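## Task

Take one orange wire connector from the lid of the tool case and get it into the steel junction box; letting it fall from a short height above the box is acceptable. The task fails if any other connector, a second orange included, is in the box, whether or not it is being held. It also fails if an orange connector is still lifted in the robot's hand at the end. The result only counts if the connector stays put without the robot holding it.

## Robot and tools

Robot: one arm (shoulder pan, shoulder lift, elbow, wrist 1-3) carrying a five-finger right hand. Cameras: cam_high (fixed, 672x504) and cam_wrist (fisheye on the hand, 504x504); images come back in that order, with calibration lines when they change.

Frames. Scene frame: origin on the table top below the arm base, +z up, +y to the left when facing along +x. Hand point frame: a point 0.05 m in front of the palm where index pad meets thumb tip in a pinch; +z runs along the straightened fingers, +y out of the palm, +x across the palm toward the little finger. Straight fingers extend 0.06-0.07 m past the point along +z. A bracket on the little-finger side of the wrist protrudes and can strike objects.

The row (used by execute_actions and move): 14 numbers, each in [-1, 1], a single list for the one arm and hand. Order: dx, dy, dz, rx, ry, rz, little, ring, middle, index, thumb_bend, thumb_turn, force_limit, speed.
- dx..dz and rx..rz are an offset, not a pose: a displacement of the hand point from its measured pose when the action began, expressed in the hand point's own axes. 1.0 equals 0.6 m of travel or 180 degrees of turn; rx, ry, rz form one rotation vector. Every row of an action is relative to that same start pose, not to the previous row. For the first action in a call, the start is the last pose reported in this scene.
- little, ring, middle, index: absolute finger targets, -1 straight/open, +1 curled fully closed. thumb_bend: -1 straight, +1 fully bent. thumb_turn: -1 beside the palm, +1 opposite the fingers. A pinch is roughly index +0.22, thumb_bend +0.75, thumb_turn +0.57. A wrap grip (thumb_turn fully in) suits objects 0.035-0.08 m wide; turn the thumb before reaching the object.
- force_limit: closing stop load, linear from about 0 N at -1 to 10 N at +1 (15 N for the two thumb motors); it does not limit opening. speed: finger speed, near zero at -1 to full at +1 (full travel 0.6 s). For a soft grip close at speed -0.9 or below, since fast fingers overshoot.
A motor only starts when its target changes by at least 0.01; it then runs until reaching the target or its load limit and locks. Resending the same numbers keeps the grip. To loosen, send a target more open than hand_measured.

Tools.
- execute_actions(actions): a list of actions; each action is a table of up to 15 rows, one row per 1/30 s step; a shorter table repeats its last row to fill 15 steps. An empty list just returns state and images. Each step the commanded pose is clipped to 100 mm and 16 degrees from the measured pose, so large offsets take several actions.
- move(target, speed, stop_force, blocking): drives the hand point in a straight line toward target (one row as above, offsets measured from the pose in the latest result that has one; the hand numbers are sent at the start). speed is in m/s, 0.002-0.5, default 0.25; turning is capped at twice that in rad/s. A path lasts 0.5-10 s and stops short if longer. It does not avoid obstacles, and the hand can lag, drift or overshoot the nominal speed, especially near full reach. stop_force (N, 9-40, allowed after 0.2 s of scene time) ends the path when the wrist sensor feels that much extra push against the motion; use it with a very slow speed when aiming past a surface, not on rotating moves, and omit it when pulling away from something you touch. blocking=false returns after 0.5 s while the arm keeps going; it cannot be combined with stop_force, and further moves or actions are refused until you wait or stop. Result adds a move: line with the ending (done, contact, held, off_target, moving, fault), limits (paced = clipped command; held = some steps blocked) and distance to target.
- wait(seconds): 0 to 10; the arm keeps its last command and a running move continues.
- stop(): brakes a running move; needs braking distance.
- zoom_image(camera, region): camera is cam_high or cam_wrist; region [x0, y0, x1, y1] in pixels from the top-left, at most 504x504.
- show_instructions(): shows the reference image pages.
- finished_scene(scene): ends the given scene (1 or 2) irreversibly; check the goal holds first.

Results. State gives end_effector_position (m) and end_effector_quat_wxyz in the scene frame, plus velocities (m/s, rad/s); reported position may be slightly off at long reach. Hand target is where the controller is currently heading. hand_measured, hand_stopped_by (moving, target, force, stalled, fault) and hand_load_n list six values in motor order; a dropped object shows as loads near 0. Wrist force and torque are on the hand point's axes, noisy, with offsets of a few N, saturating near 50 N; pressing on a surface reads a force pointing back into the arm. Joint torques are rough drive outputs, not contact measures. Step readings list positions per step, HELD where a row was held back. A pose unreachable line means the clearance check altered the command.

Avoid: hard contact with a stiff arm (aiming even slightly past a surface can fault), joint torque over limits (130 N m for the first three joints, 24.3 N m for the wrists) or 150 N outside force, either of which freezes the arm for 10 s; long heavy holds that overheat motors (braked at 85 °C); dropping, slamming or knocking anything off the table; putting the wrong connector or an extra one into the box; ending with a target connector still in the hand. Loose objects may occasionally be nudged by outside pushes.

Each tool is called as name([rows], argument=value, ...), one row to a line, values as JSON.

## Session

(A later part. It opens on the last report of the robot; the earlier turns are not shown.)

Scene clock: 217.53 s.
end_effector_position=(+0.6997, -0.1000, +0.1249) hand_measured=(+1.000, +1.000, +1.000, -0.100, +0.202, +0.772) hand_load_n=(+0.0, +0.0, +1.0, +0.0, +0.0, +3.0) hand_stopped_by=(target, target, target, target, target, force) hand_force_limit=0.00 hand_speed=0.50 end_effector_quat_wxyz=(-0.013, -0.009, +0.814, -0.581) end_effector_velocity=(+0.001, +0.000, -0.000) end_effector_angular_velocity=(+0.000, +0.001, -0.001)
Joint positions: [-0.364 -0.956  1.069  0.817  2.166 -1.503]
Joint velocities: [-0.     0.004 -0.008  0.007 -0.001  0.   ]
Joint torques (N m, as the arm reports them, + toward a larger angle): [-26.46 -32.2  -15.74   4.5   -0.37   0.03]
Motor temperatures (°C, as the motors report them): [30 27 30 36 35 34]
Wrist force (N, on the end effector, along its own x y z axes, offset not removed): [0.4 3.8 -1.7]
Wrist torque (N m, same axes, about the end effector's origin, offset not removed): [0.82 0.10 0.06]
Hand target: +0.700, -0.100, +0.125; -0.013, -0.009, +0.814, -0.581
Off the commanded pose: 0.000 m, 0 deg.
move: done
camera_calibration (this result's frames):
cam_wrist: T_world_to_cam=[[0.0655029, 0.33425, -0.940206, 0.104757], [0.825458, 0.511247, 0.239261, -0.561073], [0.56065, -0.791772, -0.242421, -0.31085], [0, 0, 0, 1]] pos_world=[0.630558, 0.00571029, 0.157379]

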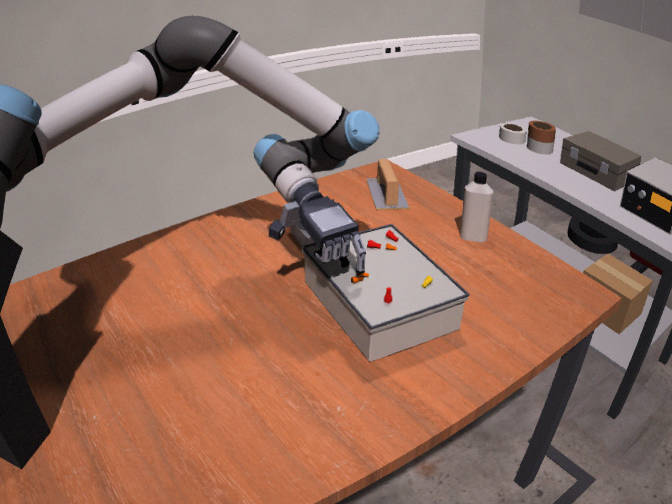

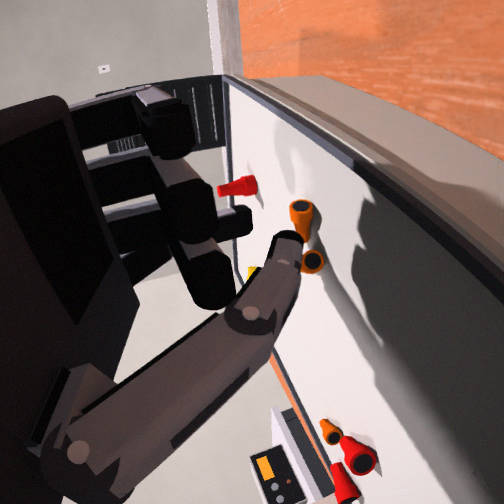

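move(target=[0,0.022,0.0075,0,0,0,1,1,1,-0.1,0.2,0.78,0.0,0.5], speed=0.03)

move(target=[-0.0012,0.035,0.012,0,0,0,1,1,1,-0.1,0.2,0.78,0.0,0.5], speed=0.007, stop_force=9)

execute_actions([
  [[0,-0.002,-0.0006,0,0,0,1,1,1,-0.1,0.2,0.78,0.0,-0.7]],
  [[0,0,0,0,0,0,1,1,1,0.4,0.2,0.78,0.0,-0.7]],
  [[0,0,0,0,0,0,1,1,1,0.4,0.2,0.78,0.0,-0.7]],
  [[0,0,0,0,0,0,1,1,1,0.4,0.2,0.78,0.0,-0.7]],
  [[0,0,0,0,0,0,1,1,1,0.4,0.2,0.78,0.0,-0.7]],
])

zoom_image(camera="cam_high", region=[290,220,420,320])

Scene clock: 225.90 s.
end_effector_position=(+0.6993, -0.1000, +0.1111) hand_measured=(+1.000, +1.000, +1.000, -0.100, +0.202, +0.772) hand_load_n=(+0.0, +0.0, +1.0, +0.0, +0.0, +3.0) hand_stopped_by=(target, target, target, target, target, force) hand_force_limit=0.00 hand_speed=0.50 end_effector_quat_wxyz=(-0.013, -0.009, +0.814, -0.581) end_effector_velocity=(+0.001, +0.000, -0.002) end_effector_angular_velocity=(+0.000, -0.001, +0.001)
Joint positions: [-0.349 -0.927  1.045  0.821  2.174 -1.488]
Joint velocities: [ 0.002  0.005 -0.006  0.001  0.001  0.002]
Joint torques (N m, as the arm reports them, + toward a larger angle): [-11.58 -33.19 -16.08   4.41   4.34   1.75]
Motor temperatures (°C, as the motors report them): [30 27 30 36 35 34]
Wrist force (N, on the end effector, along its own x y z axes, offset not removed): [-0.1 2.4 -2.0]
Wrist torque (N m, same axes, about the end effector's origin, offset not removed): [0.61 0.19 0.07]
Hand target: +0.699, -0.100, +0.111; -0.013, -0.009, +0.814, -0.581
Off the commanded pose: 0.000 m, 0 deg.
move: done
camera_calibration (this result's frames):
cam_wrist: T_world_to_cam=[[0.0655093, 0.334268, -0.940198, 0.0918543], [0.825451, 0.51125, 0.239278, -0.557421], [0.560659, -0.791763, -0.242431, -0.313921], [0, 0, 0, 1]] pos_world=[0.630109, 0.00572596, 0.143636]

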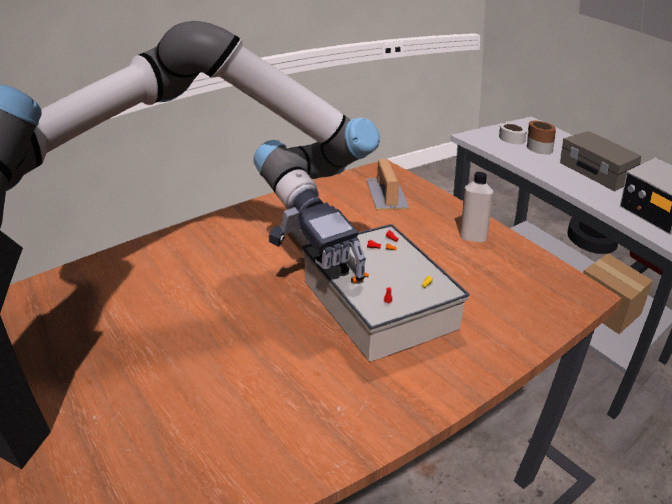

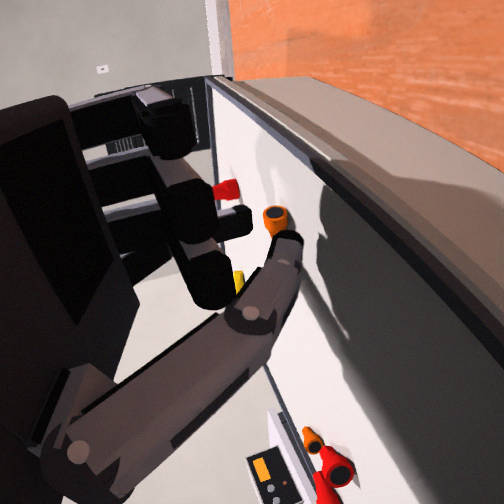

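Scene clock: 227.57 s.
end_effector_position=(+0.6993, -0.1000, +0.1022) hand_measured=(+1.000, +1.000, +1.000, -0.100, +0.204, +0.772) hand_load_n=(+0.0, +0.0, +0.5, +0.0, -4.0, +2.5) hand_stopped_by=(target, target, target, target, target, force) hand_force_limit=0.00 hand_speed=0.50 end_effector_quat_wxyz=(-0.013, -0.009, +0.814, -0.581) end_effector_velocity=(+0.001, -0.001, +0.003) end_effector_angular_velocity=(-0.002, -0.001, +0.001)
Joint positions: [-0.34  -0.907  1.026  0.825  2.18  -1.479]
Joint velocities: [-0.004 -0.006  0.005 -0.003 -0.    -0.004]
Joint torques (N m, as the arm reports them, + toward a larger angle): [-24.95 -40.53   2.27  -1.07  -1.19  -1.89]
Motor temperatures (°C, as the motors report them): [30 27 30 36 35 34]
Wrist force (N, on the end effector, along its own x y z axes, offset not removed): [-0.7 -6.7 -11.2]
Wrist torque (N m, same axes, about the end effector's origin, offset not removed): [0.49 0.38 -0.10]
Hand target: +0.699, -0.100, +0.102; -0.013, -0.009, +0.814, -0.581
Off the commanded pose: 0.013 m, 0 deg.
move: contact
camera_calibration (this result's frames):
cam_wrist: T_world_to_cam=[[0.0654596, 0.333937, -0.94032, 0.0834353], [0.825457, 0.511344, 0.239058, -0.555255], [0.560657, -0.791842, -0.242178, -0.316096], [0, 0, 0, 1]] pos_world=[0.630099, 0.00576682, 0.134643]

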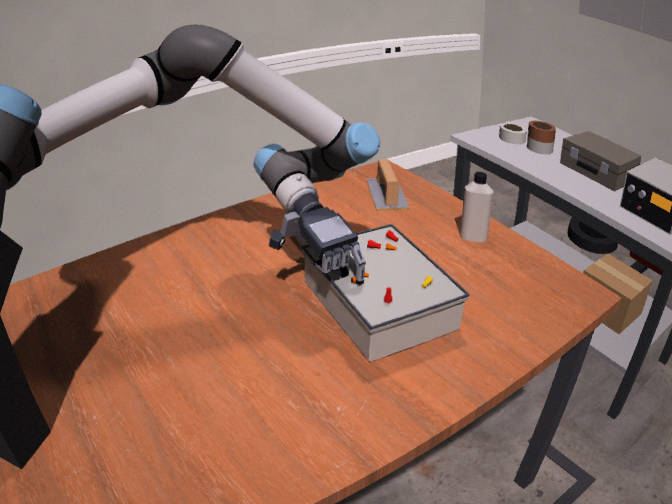

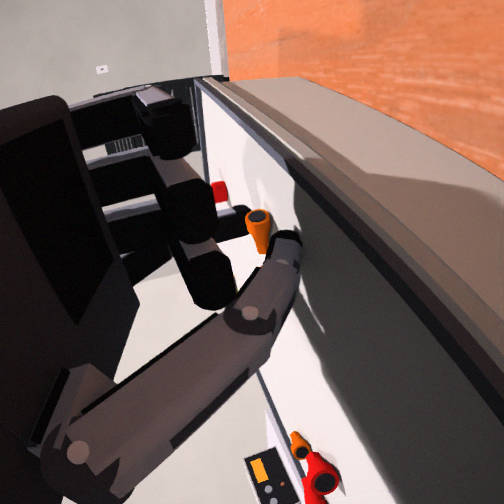

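Scene clock: 230.07 s.
end_effector_position=(+0.6993, -0.1000, +0.1034) hand_measured=(+1.000, +1.000, +1.000, +0.396, +0.200, +0.772) hand_load_n=(+0.0, +0.0, +1.0, +5.0, +1.0, +2.5) hand_stopped_by=(target, target, target, force, target, force) hand_force_limit=0.00 hand_speed=-0.70 end_effector_quat_wxyz=(-0.013, -0.009, +0.814, -0.581) end_effector_velocity=(+0.000, +0.001, -0.000) end_effector_angular_velocity=(+0.001, -0.000, +0.001)
Joint positions: [-0.341 -0.91   1.028  0.824  2.179 -1.48 ]
Joint velocities: [ 0.001 -0.     0.    -0.    -0.     0.   ]
Joint torques (N m, as the arm reports them, + toward a larger angle): [-24.54 -44.05  -1.22   0.09  -0.97  -1.47]
Motor temperatures (°C, as the motors report them): [30 27 30 36 35 34]
Wrist force (N, on the end effector, along its own x y z axes, offset not removed): [-0.4 -0.2 -2.2]
Wrist torque (N m, same axes, about the end effector's origin, offset not removed): [0.76 0.22 0.00]
Hand target: +0.699, -0.100, +0.103; -0.013, -0.009, +0.814, -0.581
Off the commanded pose: 0.000 m, 0 deg.
Step readings (end_effector_position; steps 1 to 15: 1st action; 16 to 30: 2nd action; 31 to 45: 3rd action; 46 to 60: 4th action; 61 to 75: 5th action):
0: (+0.6993, -0.1000, +0.1022)
1: (+0.6993, -0.1000, +0.1022)
2: (+0.6993, -0.1000, +0.1024)
4: (+0.6992, -0.1000, +0.1028)
8: (+0.6992, -0.1000, +0.1032)
15: (+0.6993, -0.1000, +0.1034)
16: (+0.6993, -0.1000, +0.1034)
17: (+0.6993, -0.1000, +0.1034)
19: (+0.6993, -0.1000, +0.1034)
23: (+0.6993, -0.1000, +0.1034)
30: (+0.6993, -0.1000, +0.1034)
31: (+0.6993, -0.1000, +0.1034)
32: (+0.6993, -0.1000, +0.1034)
34: (+0.6993, -0.1000, +0.1034)
38: (+0.6993, -0.1000, +0.1034)
45: (+0.6993, -0.1000, +0.1034)
46: (+0.6993, -0.1000, +0.1034)
47: (+0.6993, -0.1000, +0.1034)
49: (+0.6993, -0.1000, +0.1034)
53: (+0.6993, -0.1000, +0.1034)
60: (+0.6993, -0.1000, +0.1034)
61: (+0.6993, -0.1000, +0.1034)
62: (+0.6993, -0.1000, +0.1034)
64: (+0.6993, -0.1000, +0.1034)
68: (+0.6993, -0.1000, +0.1034)
75: end_effector_position above
camera_calibration (this result's frames):
cam_wrist: T_world_to_cam=[[0.0654399, 0.333949, -0.940317, 0.0846185], [0.825475, 0.511322, 0.239041, -0.555551], [0.560632, -0.791851, -0.242206, -0.31584], [0, 0, 0, 1]] pos_world=[0.630126, 0.00570836, 0.135869]

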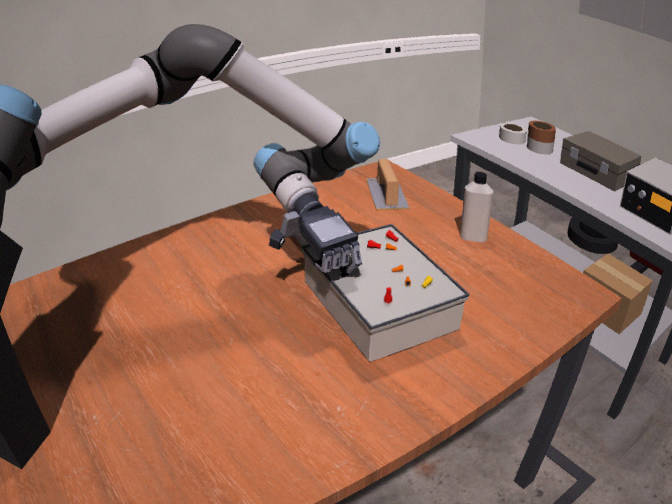

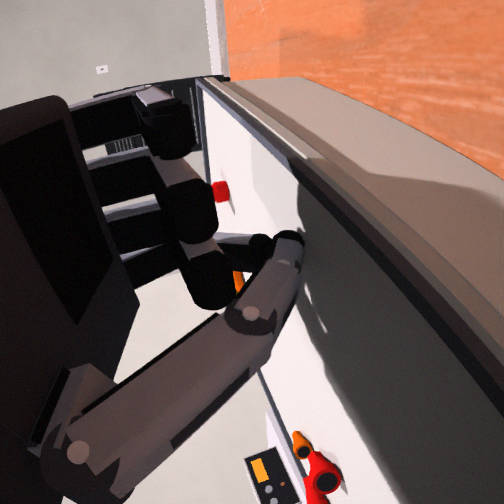

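Region (290, 220, 420, 320) of cam_high's 672x504 image, scaled by 3.877, with more detail than that image has; it fills the top 388 rows of this view, and the rest is white.

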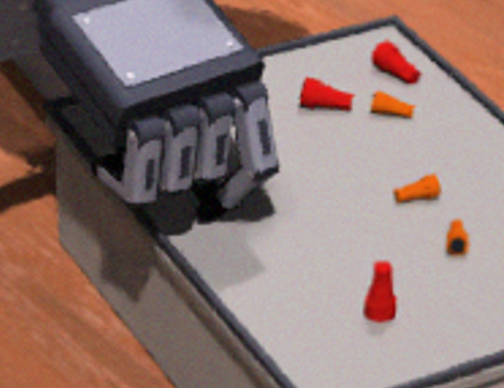

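move(target=[-0.07,-0.075,-0.025,0,0,0,1,1,1,-0.1,0.2,0.78,0.0,0.5], speed=0.08)

Scene clock: 238.50 s.
end_effector_position=(+0.7427, -0.1004, +0.1494) hand_measured=(+1.000, +1.000, +1.000, -0.100, +0.202, +0.772) hand_load_n=(+0.0, +0.0, +1.0, +0.0, +0.0, +3.0) hand_stopped_by=(target, target, target, target, target, force) hand_force_limit=0.00 hand_speed=0.50 end_effector_quat_wxyz=(-0.013, -0.009, +0.814, -0.581) end_effector_velocity=(+0.001, -0.001, +0.001) end_effector_angular_velocity=(-0.000, +0.000, -0.001)
Joint positions: [-0.396 -0.921  0.902  0.932  2.147 -1.533]
Joint velocities: [-0.002  0.002 -0.005  0.004 -0.001 -0.001]
Joint torques (N m, as the arm reports them, + toward a larger angle): [-28.87 -34.12 -17.88   4.5   -0.73  -1.62]
Motor temperatures (°C, as the motors report them): [30 27 30 36 35 34]
Wrist force (N, on the end effector, along its own x y z axes, offset not removed): [0.2 2.7 -1.3]
Wrist torque (N m, same axes, about the end effector's origin, offset not removed): [0.61 0.07 0.09]
Hand target: +0.743, -0.100, +0.149; -0.013, -0.009, +0.814, -0.581
Off the commanded pose: 0.000 m, 0 deg.
move: done
camera_calibration (this result's frames):
cam_wrist: T_world_to_cam=[[0.0654757, 0.333959, -0.940311, 0.125104], [0.825361, 0.511468, 0.239124, -0.602104], [0.560796, -0.791753, -0.242148, -0.329492], [0, 0, 0, 1]] pos_world=[0.67354, 0.00530124, 0.181828]

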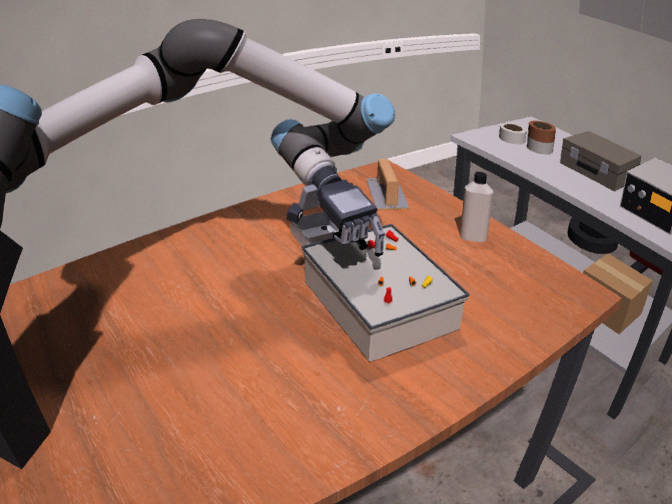

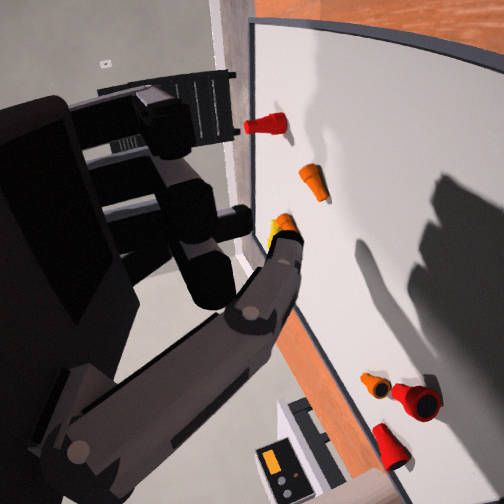

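move(target=[0.01,0.001,0.0495,0.008,-0.236,-0.081,1,1,1,-0.1,0.2,0.78,0.0,0.5], speed=0.1)

Scene clock: 250.23 s.
end_effector_position=(+0.7363, -0.1282, +0.1396) hand_measured=(+1.000, +1.000, +1.000, -0.100, +0.202, +0.772) hand_load_n=(+0.0, +0.0, +1.0, +0.0, +0.0, +3.0) hand_stopped_by=(target, target, target, target, target, force) hand_force_limit=0.00 hand_speed=0.50 end_effector_quat_wxyz=(+0.209, -0.319, +0.748, -0.542) end_effector_velocity=(+0.001, -0.000, +0.000) end_effector_angular_velocity=(+0.001, -0.002, +0.011)
Joint positions: [-0.542 -1.225  1.684 -0.359  1.802 -2.205]
Joint velocities: [-0.004 -0.001  0.006 -0.015 -0.009 -0.005]
Joint torques (N m, as the arm reports them, + toward a larger angle): [-26.11 -37.05   2.07  -1.79  -1.02  -1.71]
Motor temperatures (°C, as the motors report them): [30 28 30 36 35 34]
Wrist force (N, on the end effector, along its own x y z axes, offset not removed): [-0.1 3.9 -1.5]
Wrist torque (N m, same axes, about the end effector's origin, offset not removed): [0.84 0.12 0.01]
Hand target: +0.736, -0.128, +0.140; +0.210, -0.320, +0.748, -0.542
Off the commanded pose: 0.000 m, 0 deg.
move: done
camera_calibration (this result's frames):
cam_wrist: T_world_to_cam=[[-0.189978, 0.28192, -0.940441, 0.30704], [0.223584, 0.94514, 0.238162, -0.0814886], [0.955991, -0.165023, -0.242589, -0.56084], [0, 0, 0, 1]] pos_world=[0.612708, -0.102094, 0.172107]

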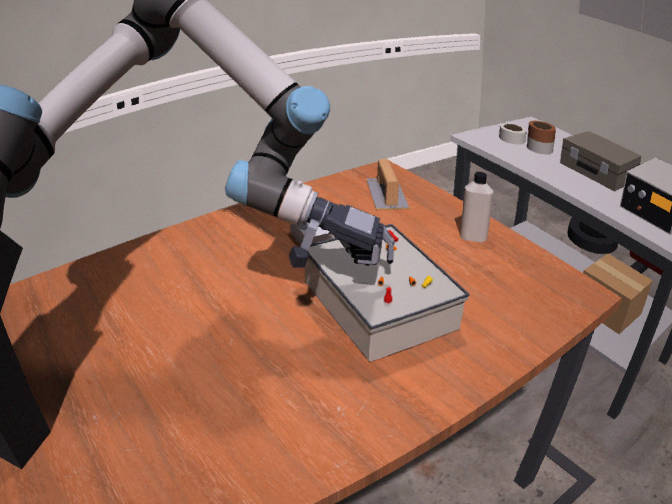

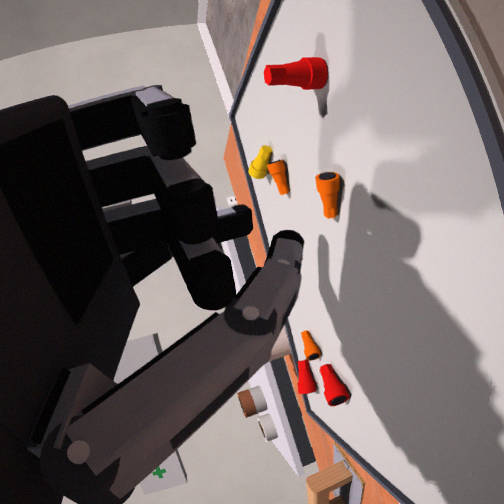

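move(target=[0.001,0.046,0.013,0,0,0,1,1,1,-0.1,0.2,0.78,0.0,0.5], speed=0.03)

move(target=[-0.0012,0.035,0.012,0,0,0,1,1,1,-0.1,0.2,0.78,0.0,0.5], speed=0.007, stop_force=9)

execute_actions([
  [[0,-0.002,-0.0006,0,0,0,1,1,1,-0.1,0.2,0.78,-0.1,-0.85]],
  [[0,0,0,0,0,0,1,1,1,0.4,0.2,0.78,-0.1,-0.85]],
  [[0,0,0,0,0,0,1,1,1,0.4,0.2,0.78,-0.1,-0.85]],
  [[0,0,0,0,0,0,1,1,1,0.4,0.2,0.78,-0.1,-0.85]],
  [[0,0,0,0,0,0,1,1,1,0.4,0.2,0.78,-0.1,-0.85]],
  [[0,0,0,0,0,0,1,1,1,0.4,0.2,0.78,-0.1,-0.85]],
  [[0,0,0,0,0,0,1,1,1,0.4,0.2,0.78,-0.1,-0.85]],
  [[0,0,0,0,0,0,1,1,1,0.4,0.2,0.78,-0.1,-0.85]],
])

zoom_image(camera="cam_high", region=[310,220,440,320])

Scene clock: 260.73 s.
end_effector_position=(+0.7341, -0.1282, +0.1112) hand_measured=(+1.000, +1.000, +1.000, -0.100, +0.202, +0.772) hand_load_n=(+0.0, +0.0, +1.0, +0.0, +0.0, +3.0) hand_stopped_by=(target, target, target, target, target, force) hand_force_limit=0.00 hand_speed=0.50 end_effector_quat_wxyz=(+0.209, -0.319, +0.748, -0.542) end_effector_velocity=(-0.000, -0.001, -0.003) end_effector_angular_velocity=(-0.000, +0.001, -0.001)
Joint positions: [-0.503 -1.171  1.657 -0.385  1.841 -2.201]
Joint velocities: [ 0.003  0.005 -0.003 -0.001  0.004  0.   ]
Joint torques (N m, as the arm reports them, + toward a larger angle): [ -9.4  -25.47 -11.72  -1.75   4.45   1.68]
Motor temperatures (°C, as the motors report them): [30 28 30 36 35 34]
Wrist force (N, on the end effector, along its own x y z axes, offset not removed): [-0.3 2.8 -1.6]
Wrist torque (N m, same axes, about the end effector's origin, offset not removed): [0.65 0.18 0.01]
Hand target: +0.734, -0.128, +0.111; +0.209, -0.319, +0.748, -0.542
Off the commanded pose: 0.000 m, 0 deg.
move: done
camera_calibration (this result's frames):
cam_wrist: T_world_to_cam=[[-0.189975, 0.281946, -0.940434, 0.279912], [0.223581, 0.945134, 0.238189, -0.0742574], [0.955992, -0.165013, -0.242589, -0.565637], [0, 0, 0, 1]] pos_world=[0.610524, -0.102074, 0.143708]

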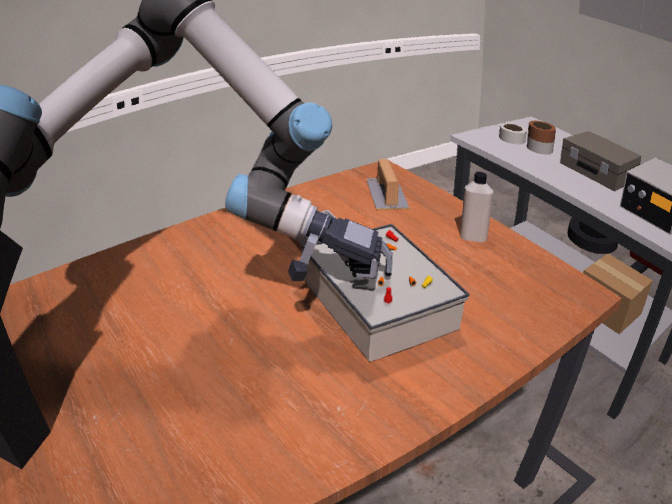

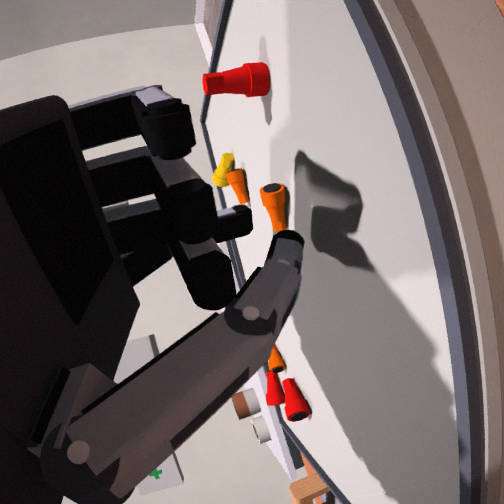

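Scene clock: 262.37 s.
end_effector_position=(+0.7342, -0.1282, +0.1024) hand_measured=(+1.000, +1.000, +1.000, -0.100, +0.204, +0.772) hand_load_n=(+0.0, +0.0, +0.5, +0.0, -3.0, +2.5) hand_stopped_by=(target, target, target, target, target, force) hand_force_limit=0.00 hand_speed=0.50 end_effector_quat_wxyz=(+0.209, -0.319, +0.748, -0.543) end_effector_velocity=(-0.001, -0.000, +0.002) end_effector_angular_velocity=(+0.001, +0.001, -0.001)
Joint positions: [-0.492 -1.153  1.646 -0.391  1.853 -2.2  ]
Joint velocities: [-0.004 -0.005  0.004  0.003 -0.005 -0.   ]
Joint torques (N m, as the arm reports them, + toward a larger angle): [-22.17 -33.31   2.95   2.5   -2.13   0.42]
Motor temperatures (°C, as the motors report them): [30 28 30 36 35 34]
Wrist force (N, on the end effector, along its own x y z axes, offset not removed): [1.6 -6.6 -10.5]
Wrist torque (N m, same axes, about the end effector's origin, offset not removed): [0.27 0.05 0.03]
Hand target: +0.734, -0.128, +0.103; +0.209, -0.319, +0.748, -0.542
Off the commanded pose: 0.013 m, 0 deg.
move: contact
camera_calibration (this result's frames):
cam_wrist: T_world_to_cam=[[-0.189582, 0.281728, -0.940578, 0.271413], [0.223584, 0.945171, 0.238038, -0.072146], [0.956069, -0.165171, -0.242177, -0.567947], [0, 0, 0, 1]] pos_world=[0.610583, -0.102083, 0.134915]

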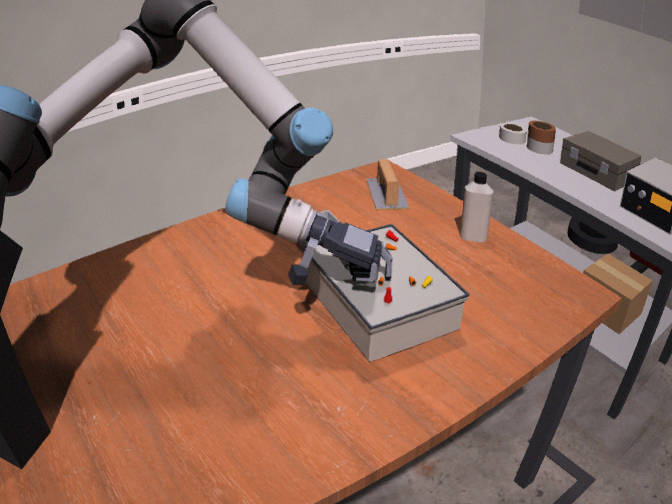

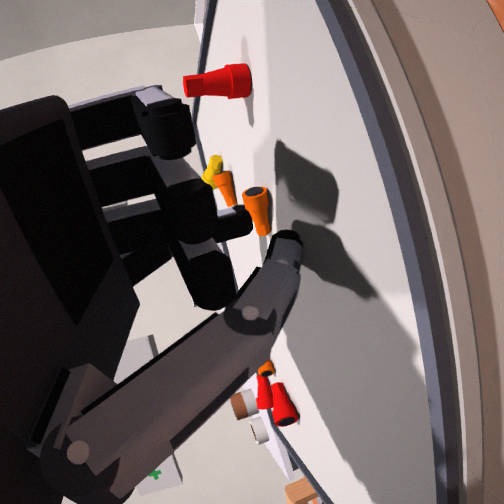

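Scene clock: 266.37 s.
end_effector_position=(+0.7343, -0.1282, +0.1037) hand_measured=(+1.000, +1.000, +1.000, +0.398, +0.200, +0.772) hand_load_n=(+0.0, +0.0, +1.0, +4.5, +1.5, +2.0) hand_stopped_by=(target, target, target, force, target, force) hand_force_limit=-0.10 hand_speed=-0.85 end_effector_quat_wxyz=(+0.209, -0.319, +0.748, -0.543) end_effector_velocity=(-0.001, -0.000, +0.000) end_effector_angular_velocity=(-0.000, +0.001, -0.001)
Joint positions: [-0.493 -1.156  1.647 -0.39   1.851 -2.2  ]
Joint velocities: [-0.    -0.     0.001  0.001  0.    -0.   ]
Joint torques (N m, as the arm reports them, + toward a larger angle): [-23.83 -36.47   2.67   2.52  -1.14  -1.63]
Motor temperatures (°C, as the motors report them): [30 28 30 36 35 34]
Wrist force (N, on the end effector, along its own x y z axes, offset not removed): [0.8 0.7 -1.9]
Wrist torque (N m, same axes, about the end effector's origin, offset not removed): [0.72 0.11 0.05]
Hand target: +0.734, -0.128, +0.104; +0.209, -0.319, +0.748, -0.543
Off the commanded pose: 0.000 m, 0 deg.
Step readings (end_effector_position; steps 1 to 15: 1st action; 16 to 30: 2nd action; 31 to 45: 3rd action; 46 to 60: 4th action; 61 to 75: 5th action; 76 to 90: 6th action; 91 to 105: 7th action; 106 to 120: 8th action):
0: (+0.7342, -0.1282, +0.1024)
1: (+0.7342, -0.1282, +0.1025)
2: (+0.7342, -0.1282, +0.1027)
4: (+0.7342, -0.1282, +0.1031)
8: (+0.7342, -0.1282, +0.1035)
15: (+0.7343, -0.1282, +0.1037)
16: (+0.7343, -0.1282, +0.1037)
17: (+0.7343, -0.1282, +0.1037)
19: (+0.7343, -0.1282, +0.1037)
23: (+0.7343, -0.1282, +0.1037)
30: (+0.7343, -0.1282, +0.1037)
31: (+0.7343, -0.1282, +0.1037)
32: (+0.7343, -0.1282, +0.1037)
34: (+0.7343, -0.1282, +0.1037)
38: (+0.7343, -0.1282, +0.1037)
45: (+0.7343, -0.1282, +0.1037)
46: (+0.7343, -0.1282, +0.1037)
47: (+0.7343, -0.1282, +0.1037)
49: (+0.7343, -0.1282, +0.1037)
53: (+0.7343, -0.1282, +0.1037)
60: (+0.7343, -0.1282, +0.1037)
61: (+0.7343, -0.1282, +0.1037)
62: (+0.7343, -0.1282, +0.1037)
64: (+0.7343, -0.1282, +0.1037)
68: (+0.7343, -0.1282, +0.1037)
75: (+0.7343, -0.1282, +0.1037)
76: (+0.7343, -0.1282, +0.1037)
77: (+0.7343, -0.1282, +0.1037)
79: (+0.7343, -0.1282, +0.1037)
83: (+0.7343, -0.1282, +0.1037)
90: (+0.7343, -0.1282, +0.1037)
91: (+0.7343, -0.1282, +0.1037)
92: (+0.7343, -0.1282, +0.1037)
94: (+0.7343, -0.1282, +0.1037)
98: (+0.7343, -0.1282, +0.1037)
105: (+0.7343, -0.1282, +0.1037)
106: (+0.7343, -0.1282, +0.1037)
107: (+0.7343, -0.1282, +0.1037)
109: (+0.7343, -0.1282, +0.1037)
113: (+0.7343, -0.1282, +0.1037)
120: end_effector_position above
camera_calibration (this result's frames):
cam_wrist: T_world_to_cam=[[-0.18961, 0.281742, -0.940568, 0.272597], [0.223598, 0.945166, 0.238044, -0.0724533], [0.95606, -0.165174, -0.24221, -0.567689], [0, 0, 0, 1]] pos_world=[0.610633, -0.102089, 0.136143]

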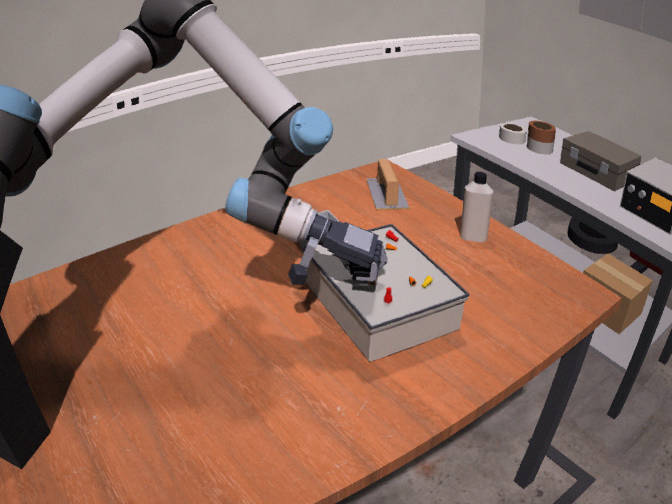

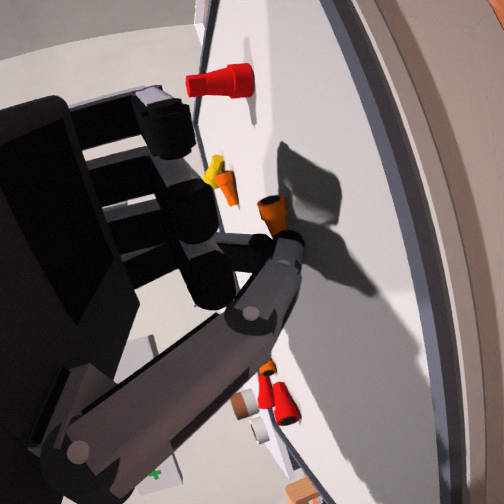

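Region (310, 220, 440, 320) of cam_high's 672x504 image, scaled by 3.877, with more detail than that image has; it fills the top 388 rows of this view, and the rest is white.

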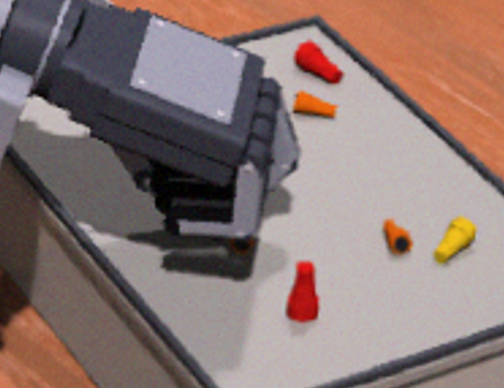

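move(target=[-0.001,-0.04,-0.014,0,0,0,1,1,1,0.4,0.2,0.78,-0.1,-0.85], speed=0.02)

Scene clock: 270.57 s.
end_effector_position=(+0.7351, -0.1271, +0.1289) hand_measured=(+1.000, +1.000, +1.000, +0.398, +0.200, +0.772) hand_load_n=(+0.0, +0.0, +1.0, +3.5, +2.5, +2.5) hand_stopped_by=(target, target, target, force, target, force) hand_force_limit=-0.10 hand_speed=-0.85 end_effector_quat_wxyz=(+0.209, -0.319, +0.748, -0.543) end_effector_velocity=(+0.001, +0.000, +0.002) end_effector_angular_velocity=(+0.000, -0.001, +0.001)
Joint positions: [-0.525 -1.206  1.676 -0.369  1.819 -2.204]
Joint velocities: [-0.003 -0.004  0.001  0.001 -0.003 -0.   ]
Joint torques (N m, as the arm reports them, + toward a larger angle): [-25.01 -37.62   2.37   2.64  -1.09  -1.73]
Motor temperatures (°C, as the motors report them): [30 28 30 36 35 34]
Wrist force (N, on the end effector, along its own x y z axes, offset not removed): [0.4 2.7 -2.0]
Wrist torque (N m, same axes, about the end effector's origin, offset not removed): [0.67 0.09 0.05]
Hand target: +0.735, -0.127, +0.129; +0.209, -0.319, +0.748, -0.543
Off the commanded pose: 0.000 m, 0 deg.
move: done
camera_calibration (this result's frames):
cam_wrist: T_world_to_cam=[[-0.189613, 0.28172, -0.940575, 0.296143], [0.223593, 0.945173, 0.238022, -0.0797143], [0.956061, -0.165174, -0.242207, -0.562243], [0, 0, 0, 1]] pos_world=[0.611514, -0.100953, 0.161339]

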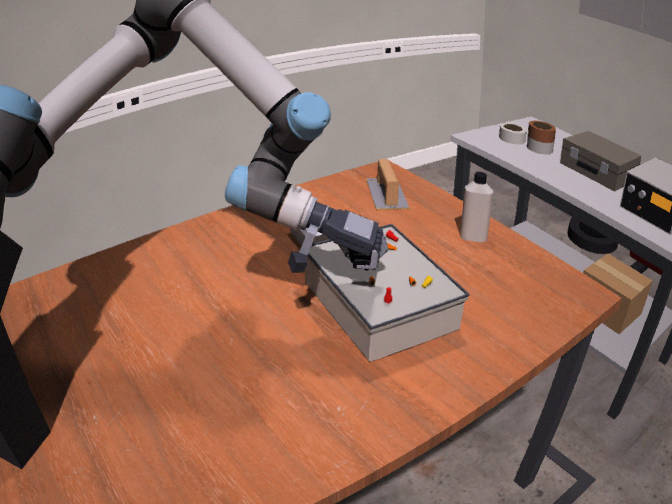

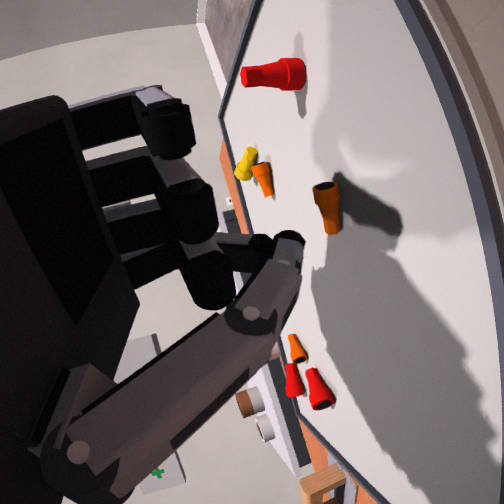

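move(target=[0.0155,0.0077,-0.021,-0.033,0,0,1,1,1,0.0,0.2,0.78,-0.1,0.5], speed=0.04)

move(target=[0,0.05,0.022,0,0,0,1,1,1,0.0,0.2,0.78,-0.1,0.5], speed=0.008, stop_force=9)

zoom_image(camera="cam_wrist", region=[190,140,390,320])

zoom_image(camera="cam_high", region=[310,220,440,320])

Scene clock: 288.20 s.
end_effector_position=(+0.7192, -0.1241, +0.1289) hand_measured=(+1.000, +1.000, +1.000, +0.000, +0.200, +0.772) hand_load_n=(+0.0, +0.0, +1.0, +0.0, +0.0, +3.0) hand_stopped_by=(target, target, target, target, target, force) hand_force_limit=-0.10 hand_speed=0.50 end_effector_quat_wxyz=(+0.193, -0.330, +0.775, -0.504) end_effector_velocity=(-0.000, +0.000, +0.001) end_effector_angular_velocity=(+0.007, +0.006, +0.000)
Joint positions: [-0.568 -1.231  1.696 -0.305  1.694 -2.198]
Joint velocities: [-0.006 -0.003  0.     0.007 -0.014  0.   ]
Joint torques (N m, as the arm reports them, + toward a larger angle): [-24.44 -36.4    2.41   2.63  -0.82   1.5 ]
Motor temperatures (°C, as the motors report them): [30 28 30 36 35 34]
Wrist force (N, on the end effector, along its own x y z axes, offset not removed): [-0.8 2.8 -2.5]
Wrist torque (N m, same axes, about the end effector's origin, offset not removed): [0.72 0.31 -0.07]
Hand target: +0.719, -0.124, +0.129; +0.193, -0.330, +0.775, -0.503
Off the commanded pose: 0.000 m, 0 deg.
move: done
camera_calibration (this result's frames):
cam_wrist: T_world_to_cam=[[-0.255174, 0.34953, -0.901507, 0.34284], [0.245813, 0.92519, 0.289135, -0.103995], [0.935127, -0.147822, -0.322004, -0.519046], [0, 0, 0, 1]] pos_world=[0.598421, -0.100344, 0.172007]

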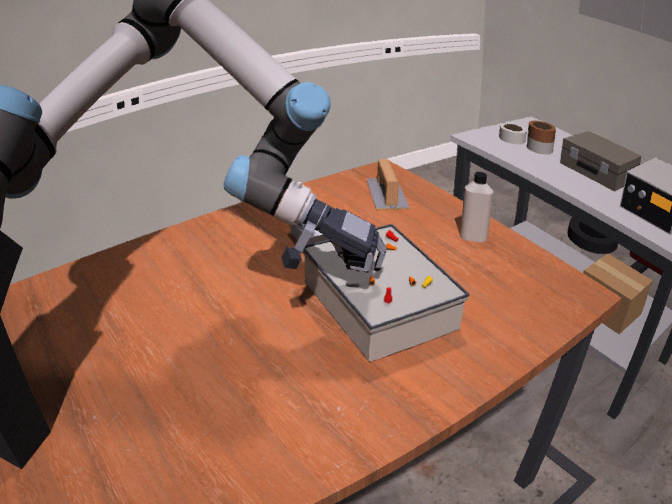

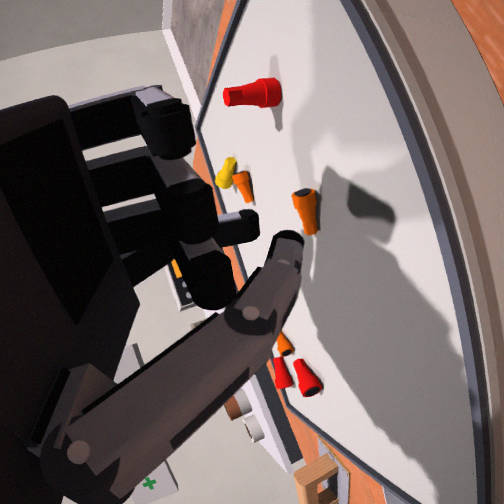

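Scene clock: 292.13 s.
end_effector_position=(+0.7183, -0.1244, +0.1007) hand_measured=(+1.000, +1.000, +1.000, +0.000, +0.202, +0.772) hand_load_n=(+0.0, +0.0, +0.5, -0.5, -2.5, +2.5) hand_stopped_by=(target, target, target, target, target, force) hand_force_limit=-0.10 hand_speed=0.50 end_effector_quat_wxyz=(+0.193, -0.330, +0.775, -0.504) end_effector_velocity=(-0.001, +0.000, +0.002) end_effector_angular_velocity=(+0.003, +0.004, -0.001)
Joint positions: [-0.528 -1.176  1.667 -0.329  1.734 -2.191]
Joint velocities: [-0.004 -0.004  0.004  0.004 -0.007 -0.   ]
Joint torques (N m, as the arm reports them, + toward a larger angle): [-22.48 -32.09   3.5    2.4   -2.16  -0.85]
Motor temperatures (°C, as the motors report them): [30 28 30 36 35 34]
Wrist force (N, on the end effector, along its own x y z axes, offset not removed): [0.6 -7.9 -15.5]
Wrist torque (N m, same axes, about the end effector's origin, offset not removed): [0.45 0.20 0.00]
Hand target: +0.718, -0.124, +0.101; +0.193, -0.330, +0.775, -0.504
Off the commanded pose: 0.005 m, 0 deg.
move: contact
camera_calibration (this result's frames):
cam_wrist: T_world_to_cam=[[-0.254803, 0.349401, -0.901662, 0.317013], [0.245828, 0.925211, 0.289057, -0.0953074], [0.935224, -0.148001, -0.321639, -0.527438], [0, 0, 0, 1]] pos_world=[0.597478, -0.100647, 0.143744]

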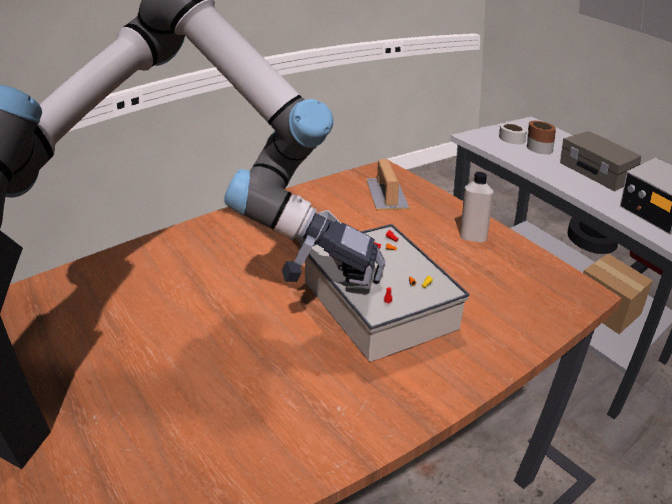

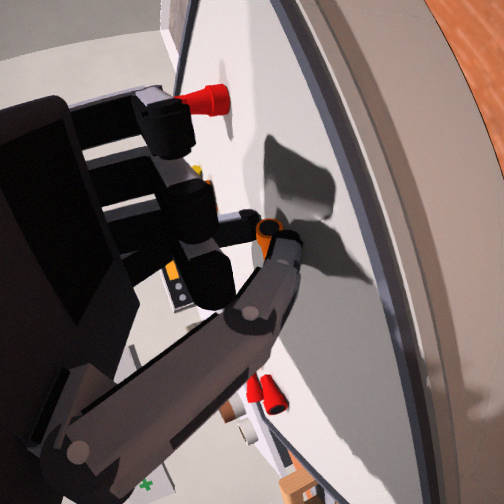

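Region (190, 140, 390, 320) of cam_wrist's 504x504 image, scaled by 2.520, with more detail than that image has; it fills the top 454 rows of this view, and the rest is white.

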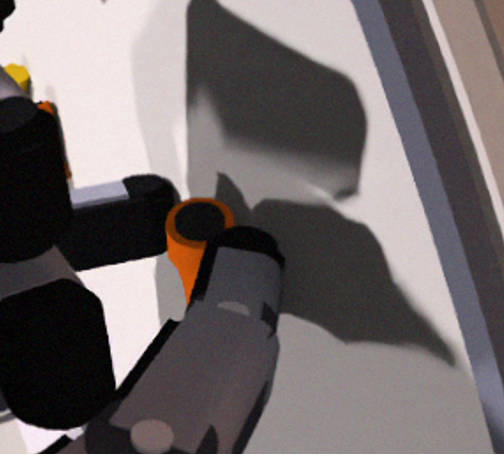

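Region (310, 220, 440, 320) of cam_high's 672x504 image, scaled by 3.877, with more detail than that image has; it fills the top 388 rows of this view, and the rest is white.

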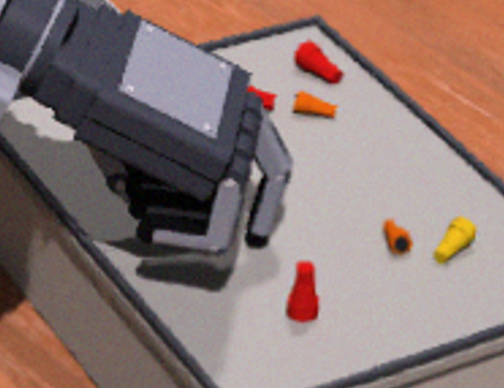

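Both tips touch the lid now, object snug between. Close slowly.

execute_actions([
  [[0,-0.002,-0.0008,0,0,0,1,1,1,0.0,0.2,0.78,-0.1,-0.85]],
  [[0,0,0,0,0,0,1,1,1,0.4,0.2,0.78,-0.1,-0.85]],
  [[0,0,0,0,0,0,1,1,1,0.4,0.2,0.78,-0.1,-0.85]],
  [[0,0,0,0,0,0,1,1,1,0.4,0.2,0.78,-0.1,-0.85]],
  [[0,0,0,0,0,0,1,1,1,0.4,0.2,0.78,-0.1,-0.85]],
  [[0,0,0,0,0,0,1,1,1,0.4,0.2,0.78,-0.1,-0.85]],
  [[0,0,0,0,0,0,1,1,1,0.4,0.2,0.78,-0.1,-0.85]],
])

zoom_image(camera="cam_wrist", region=[190,140,390,320])

Scene clock: 300.00 s.
end_effector_position=(+0.7184, -0.1244, +0.1019) hand_measured=(+1.000, +1.000, +1.000, +0.206, +0.200, +0.772) hand_load_n=(+0.0, +0.0, +1.0, +6.0, +2.0, +2.0) hand_stopped_by=(target, target, target, force, target, force) hand_force_limit=-0.10 hand_speed=-0.85 end_effector_quat_wxyz=(+0.193, -0.330, +0.775, -0.504) end_effector_velocity=(+0.001, +0.001, +0.000) end_effector_angular_velocity=(+0.000, -0.001, +0.002)
Joint positions: [-0.53  -1.178  1.668 -0.328  1.732 -2.191]
Joint velocities: [ 0.    -0.    -0.001 -0.    -0.001 -0.   ]
Joint torques (N m, as the arm reports them, + toward a larger angle): [-24.46 -35.6    1.94   2.55  -1.04  -1.69]
Motor temperatures (°C, as the motors report them): [30 28 30 36 35 34]
Wrist force (N, on the end effector, along its own x y z axes, offset not removed): [-0.7 -0.2 -3.1]
Wrist torque (N m, same axes, about the end effector's origin, offset not removed): [0.68 0.22 0.02]
Hand target: +0.718, -0.124, +0.102; +0.193, -0.330, +0.775, -0.504
Off the commanded pose: 0.000 m, 0 deg.
Step readings (end_effector_position; steps 1 to 15: 1st action; 16 to 30: 2nd action; 31 to 45: 3rd action; 46 to 60: 4th action; 61 to 75: 5th action; 76 to 90: 6th action; 91 to 105: 7th action):
0: (+0.7183, -0.1244, +0.1010)
1: (+0.7183, -0.1244, +0.1010)
2: (+0.7183, -0.1244, +0.1011)
4: (+0.7183, -0.1244, +0.1015)
8: (+0.7183, -0.1244, +0.1018)
15: (+0.7184, -0.1244, +0.1019)
16: (+0.7184, -0.1244, +0.1019)
17: (+0.7184, -0.1244, +0.1019)
19: (+0.7184, -0.1244, +0.1019)
23: (+0.7184, -0.1244, +0.1019)
30: (+0.7184, -0.1244, +0.1019)
31: (+0.7184, -0.1244, +0.1019)
32: (+0.7184, -0.1244, +0.1019)
34: (+0.7184, -0.1244, +0.1019)
38: (+0.7184, -0.1244, +0.1019)
45: (+0.7184, -0.1244, +0.1019)
46: (+0.7184, -0.1244, +0.1019)
47: (+0.7184, -0.1244, +0.1019)
49: (+0.7184, -0.1244, +0.1019)
53: (+0.7184, -0.1244, +0.1019)
60: (+0.7184, -0.1244, +0.1019)
61: (+0.7184, -0.1244, +0.1019)
62: (+0.7184, -0.1244, +0.1019)
64: (+0.7184, -0.1244, +0.1019)
68: (+0.7184, -0.1244, +0.1019)
75: (+0.7184, -0.1244, +0.1019)
76: (+0.7184, -0.1244, +0.1019)
77: (+0.7184, -0.1244, +0.1019)
79: (+0.7184, -0.1244, +0.1019)
83: (+0.7184, -0.1244, +0.1019)
90: (+0.7184, -0.1244, +0.1019)
91: (+0.7184, -0.1244, +0.1019)
92: (+0.7184, -0.1244, +0.1019)
94: (+0.7184, -0.1244, +0.1019)
98: (+0.7184, -0.1244, +0.1019)
105: end_effector_position above
camera_calibration (this result's frames):
cam_wrist: T_world_to_cam=[[-0.254816, 0.349407, -0.901656, 0.318197], [0.24584, 0.925208, 0.289057, -0.0956809], [0.935217, -0.148007, -0.321655, -0.527089], [0, 0, 0, 1]] pos_world=[0.597547, -0.100668, 0.14502]

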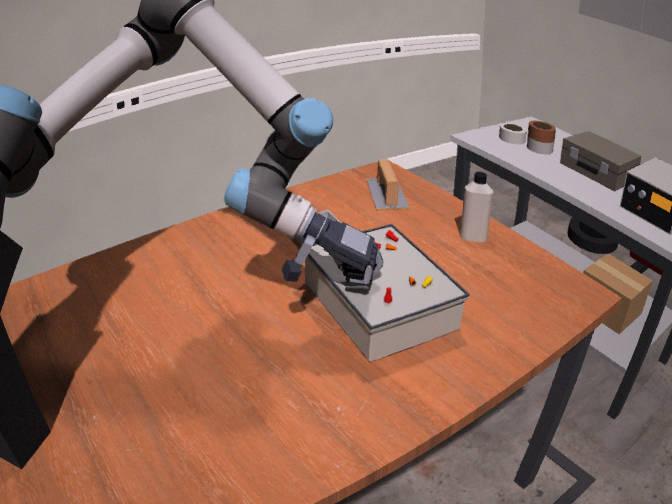

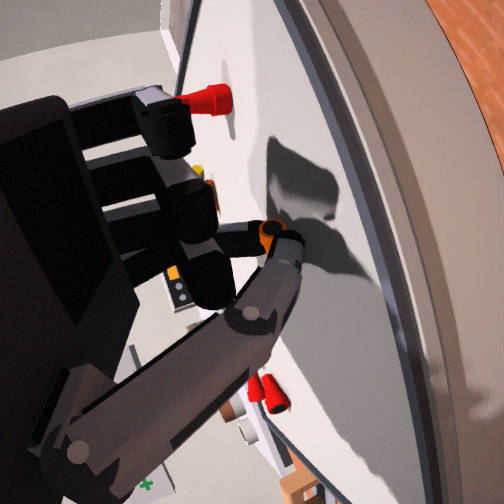

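Region (190, 140, 390, 320) of cam_wrist's 504x504 image, scaled by 2.520, with more detail than that image has; it fills the top 454 rows of this view, and the rest is white.

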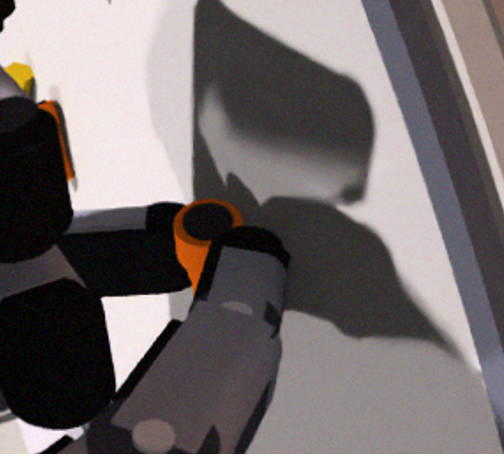

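Gripped. Lift.

move(target=[0,-0.108,-0.05,0,0,0,1,1,1,0.4,0.2,0.78,-0.1,-0.85], speed=0.04)

Scene clock: 303.33 s.
end_effector_position=(+0.7199, -0.1227, +0.1731) hand_measured=(+1.000, +1.000, +1.000, +0.206, +0.200, +0.772) hand_load_n=(+0.0, +0.0, +1.0, +5.0, +3.5, +1.5) hand_stopped_by=(target, target, target, force, target, force) hand_force_limit=-0.10 hand_speed=-0.85 end_effector_quat_wxyz=(+0.193, -0.330, +0.775, -0.504) end_effector_velocity=(-0.000, +0.000, +0.002) end_effector_angular_velocity=(+0.000, +0.001, -0.000)
Joint positions: [-0.633 -1.315  1.735 -0.26   1.63  -2.208]
Joint velocities: [-0.003 -0.004  0.002  0.003 -0.004 -0.001]
Joint torques (N m, as the arm reports them, + toward a larger angle): [-25.79 -33.8    1.64   2.55  -1.15  -1.54]
Motor temperatures (°C, as the motors report them): [30 28 30 36 35 34]
Wrist force (N, on the end effector, along its own x y z axes, offset not removed): [0.9 3.2 -2.0]
Wrist torque (N m, same axes, about the end effector's origin, offset not removed): [0.76 0.06 0.12]
Hand target: +0.720, -0.123, +0.173; +0.193, -0.330, +0.775, -0.504
Off the commanded pose: 0.000 m, 0 deg.
move: done
camera_calibration (this result's frames):
cam_wrist: T_world_to_cam=[[-0.254837, 0.349346, -0.901673, 0.382156], [0.245819, 0.925231, 0.288999, -0.118218], [0.935217, -0.148001, -0.32166, -0.505395], [0, 0, 0, 1]] pos_world=[0.599102, -0.0989255, 0.21618]

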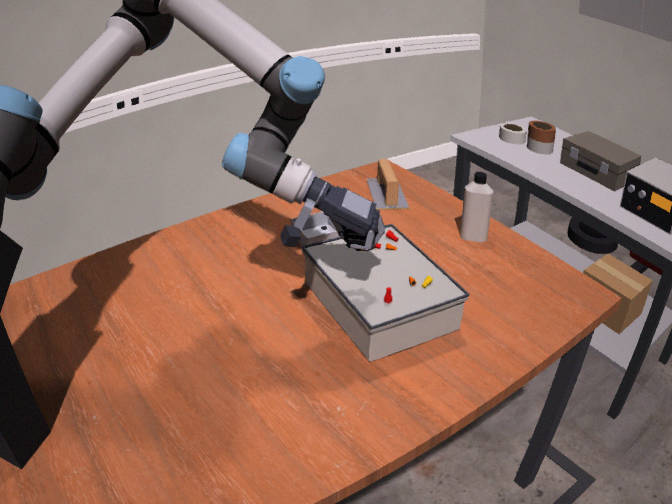

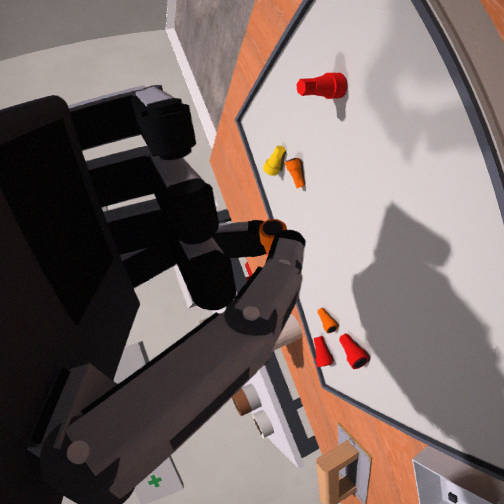

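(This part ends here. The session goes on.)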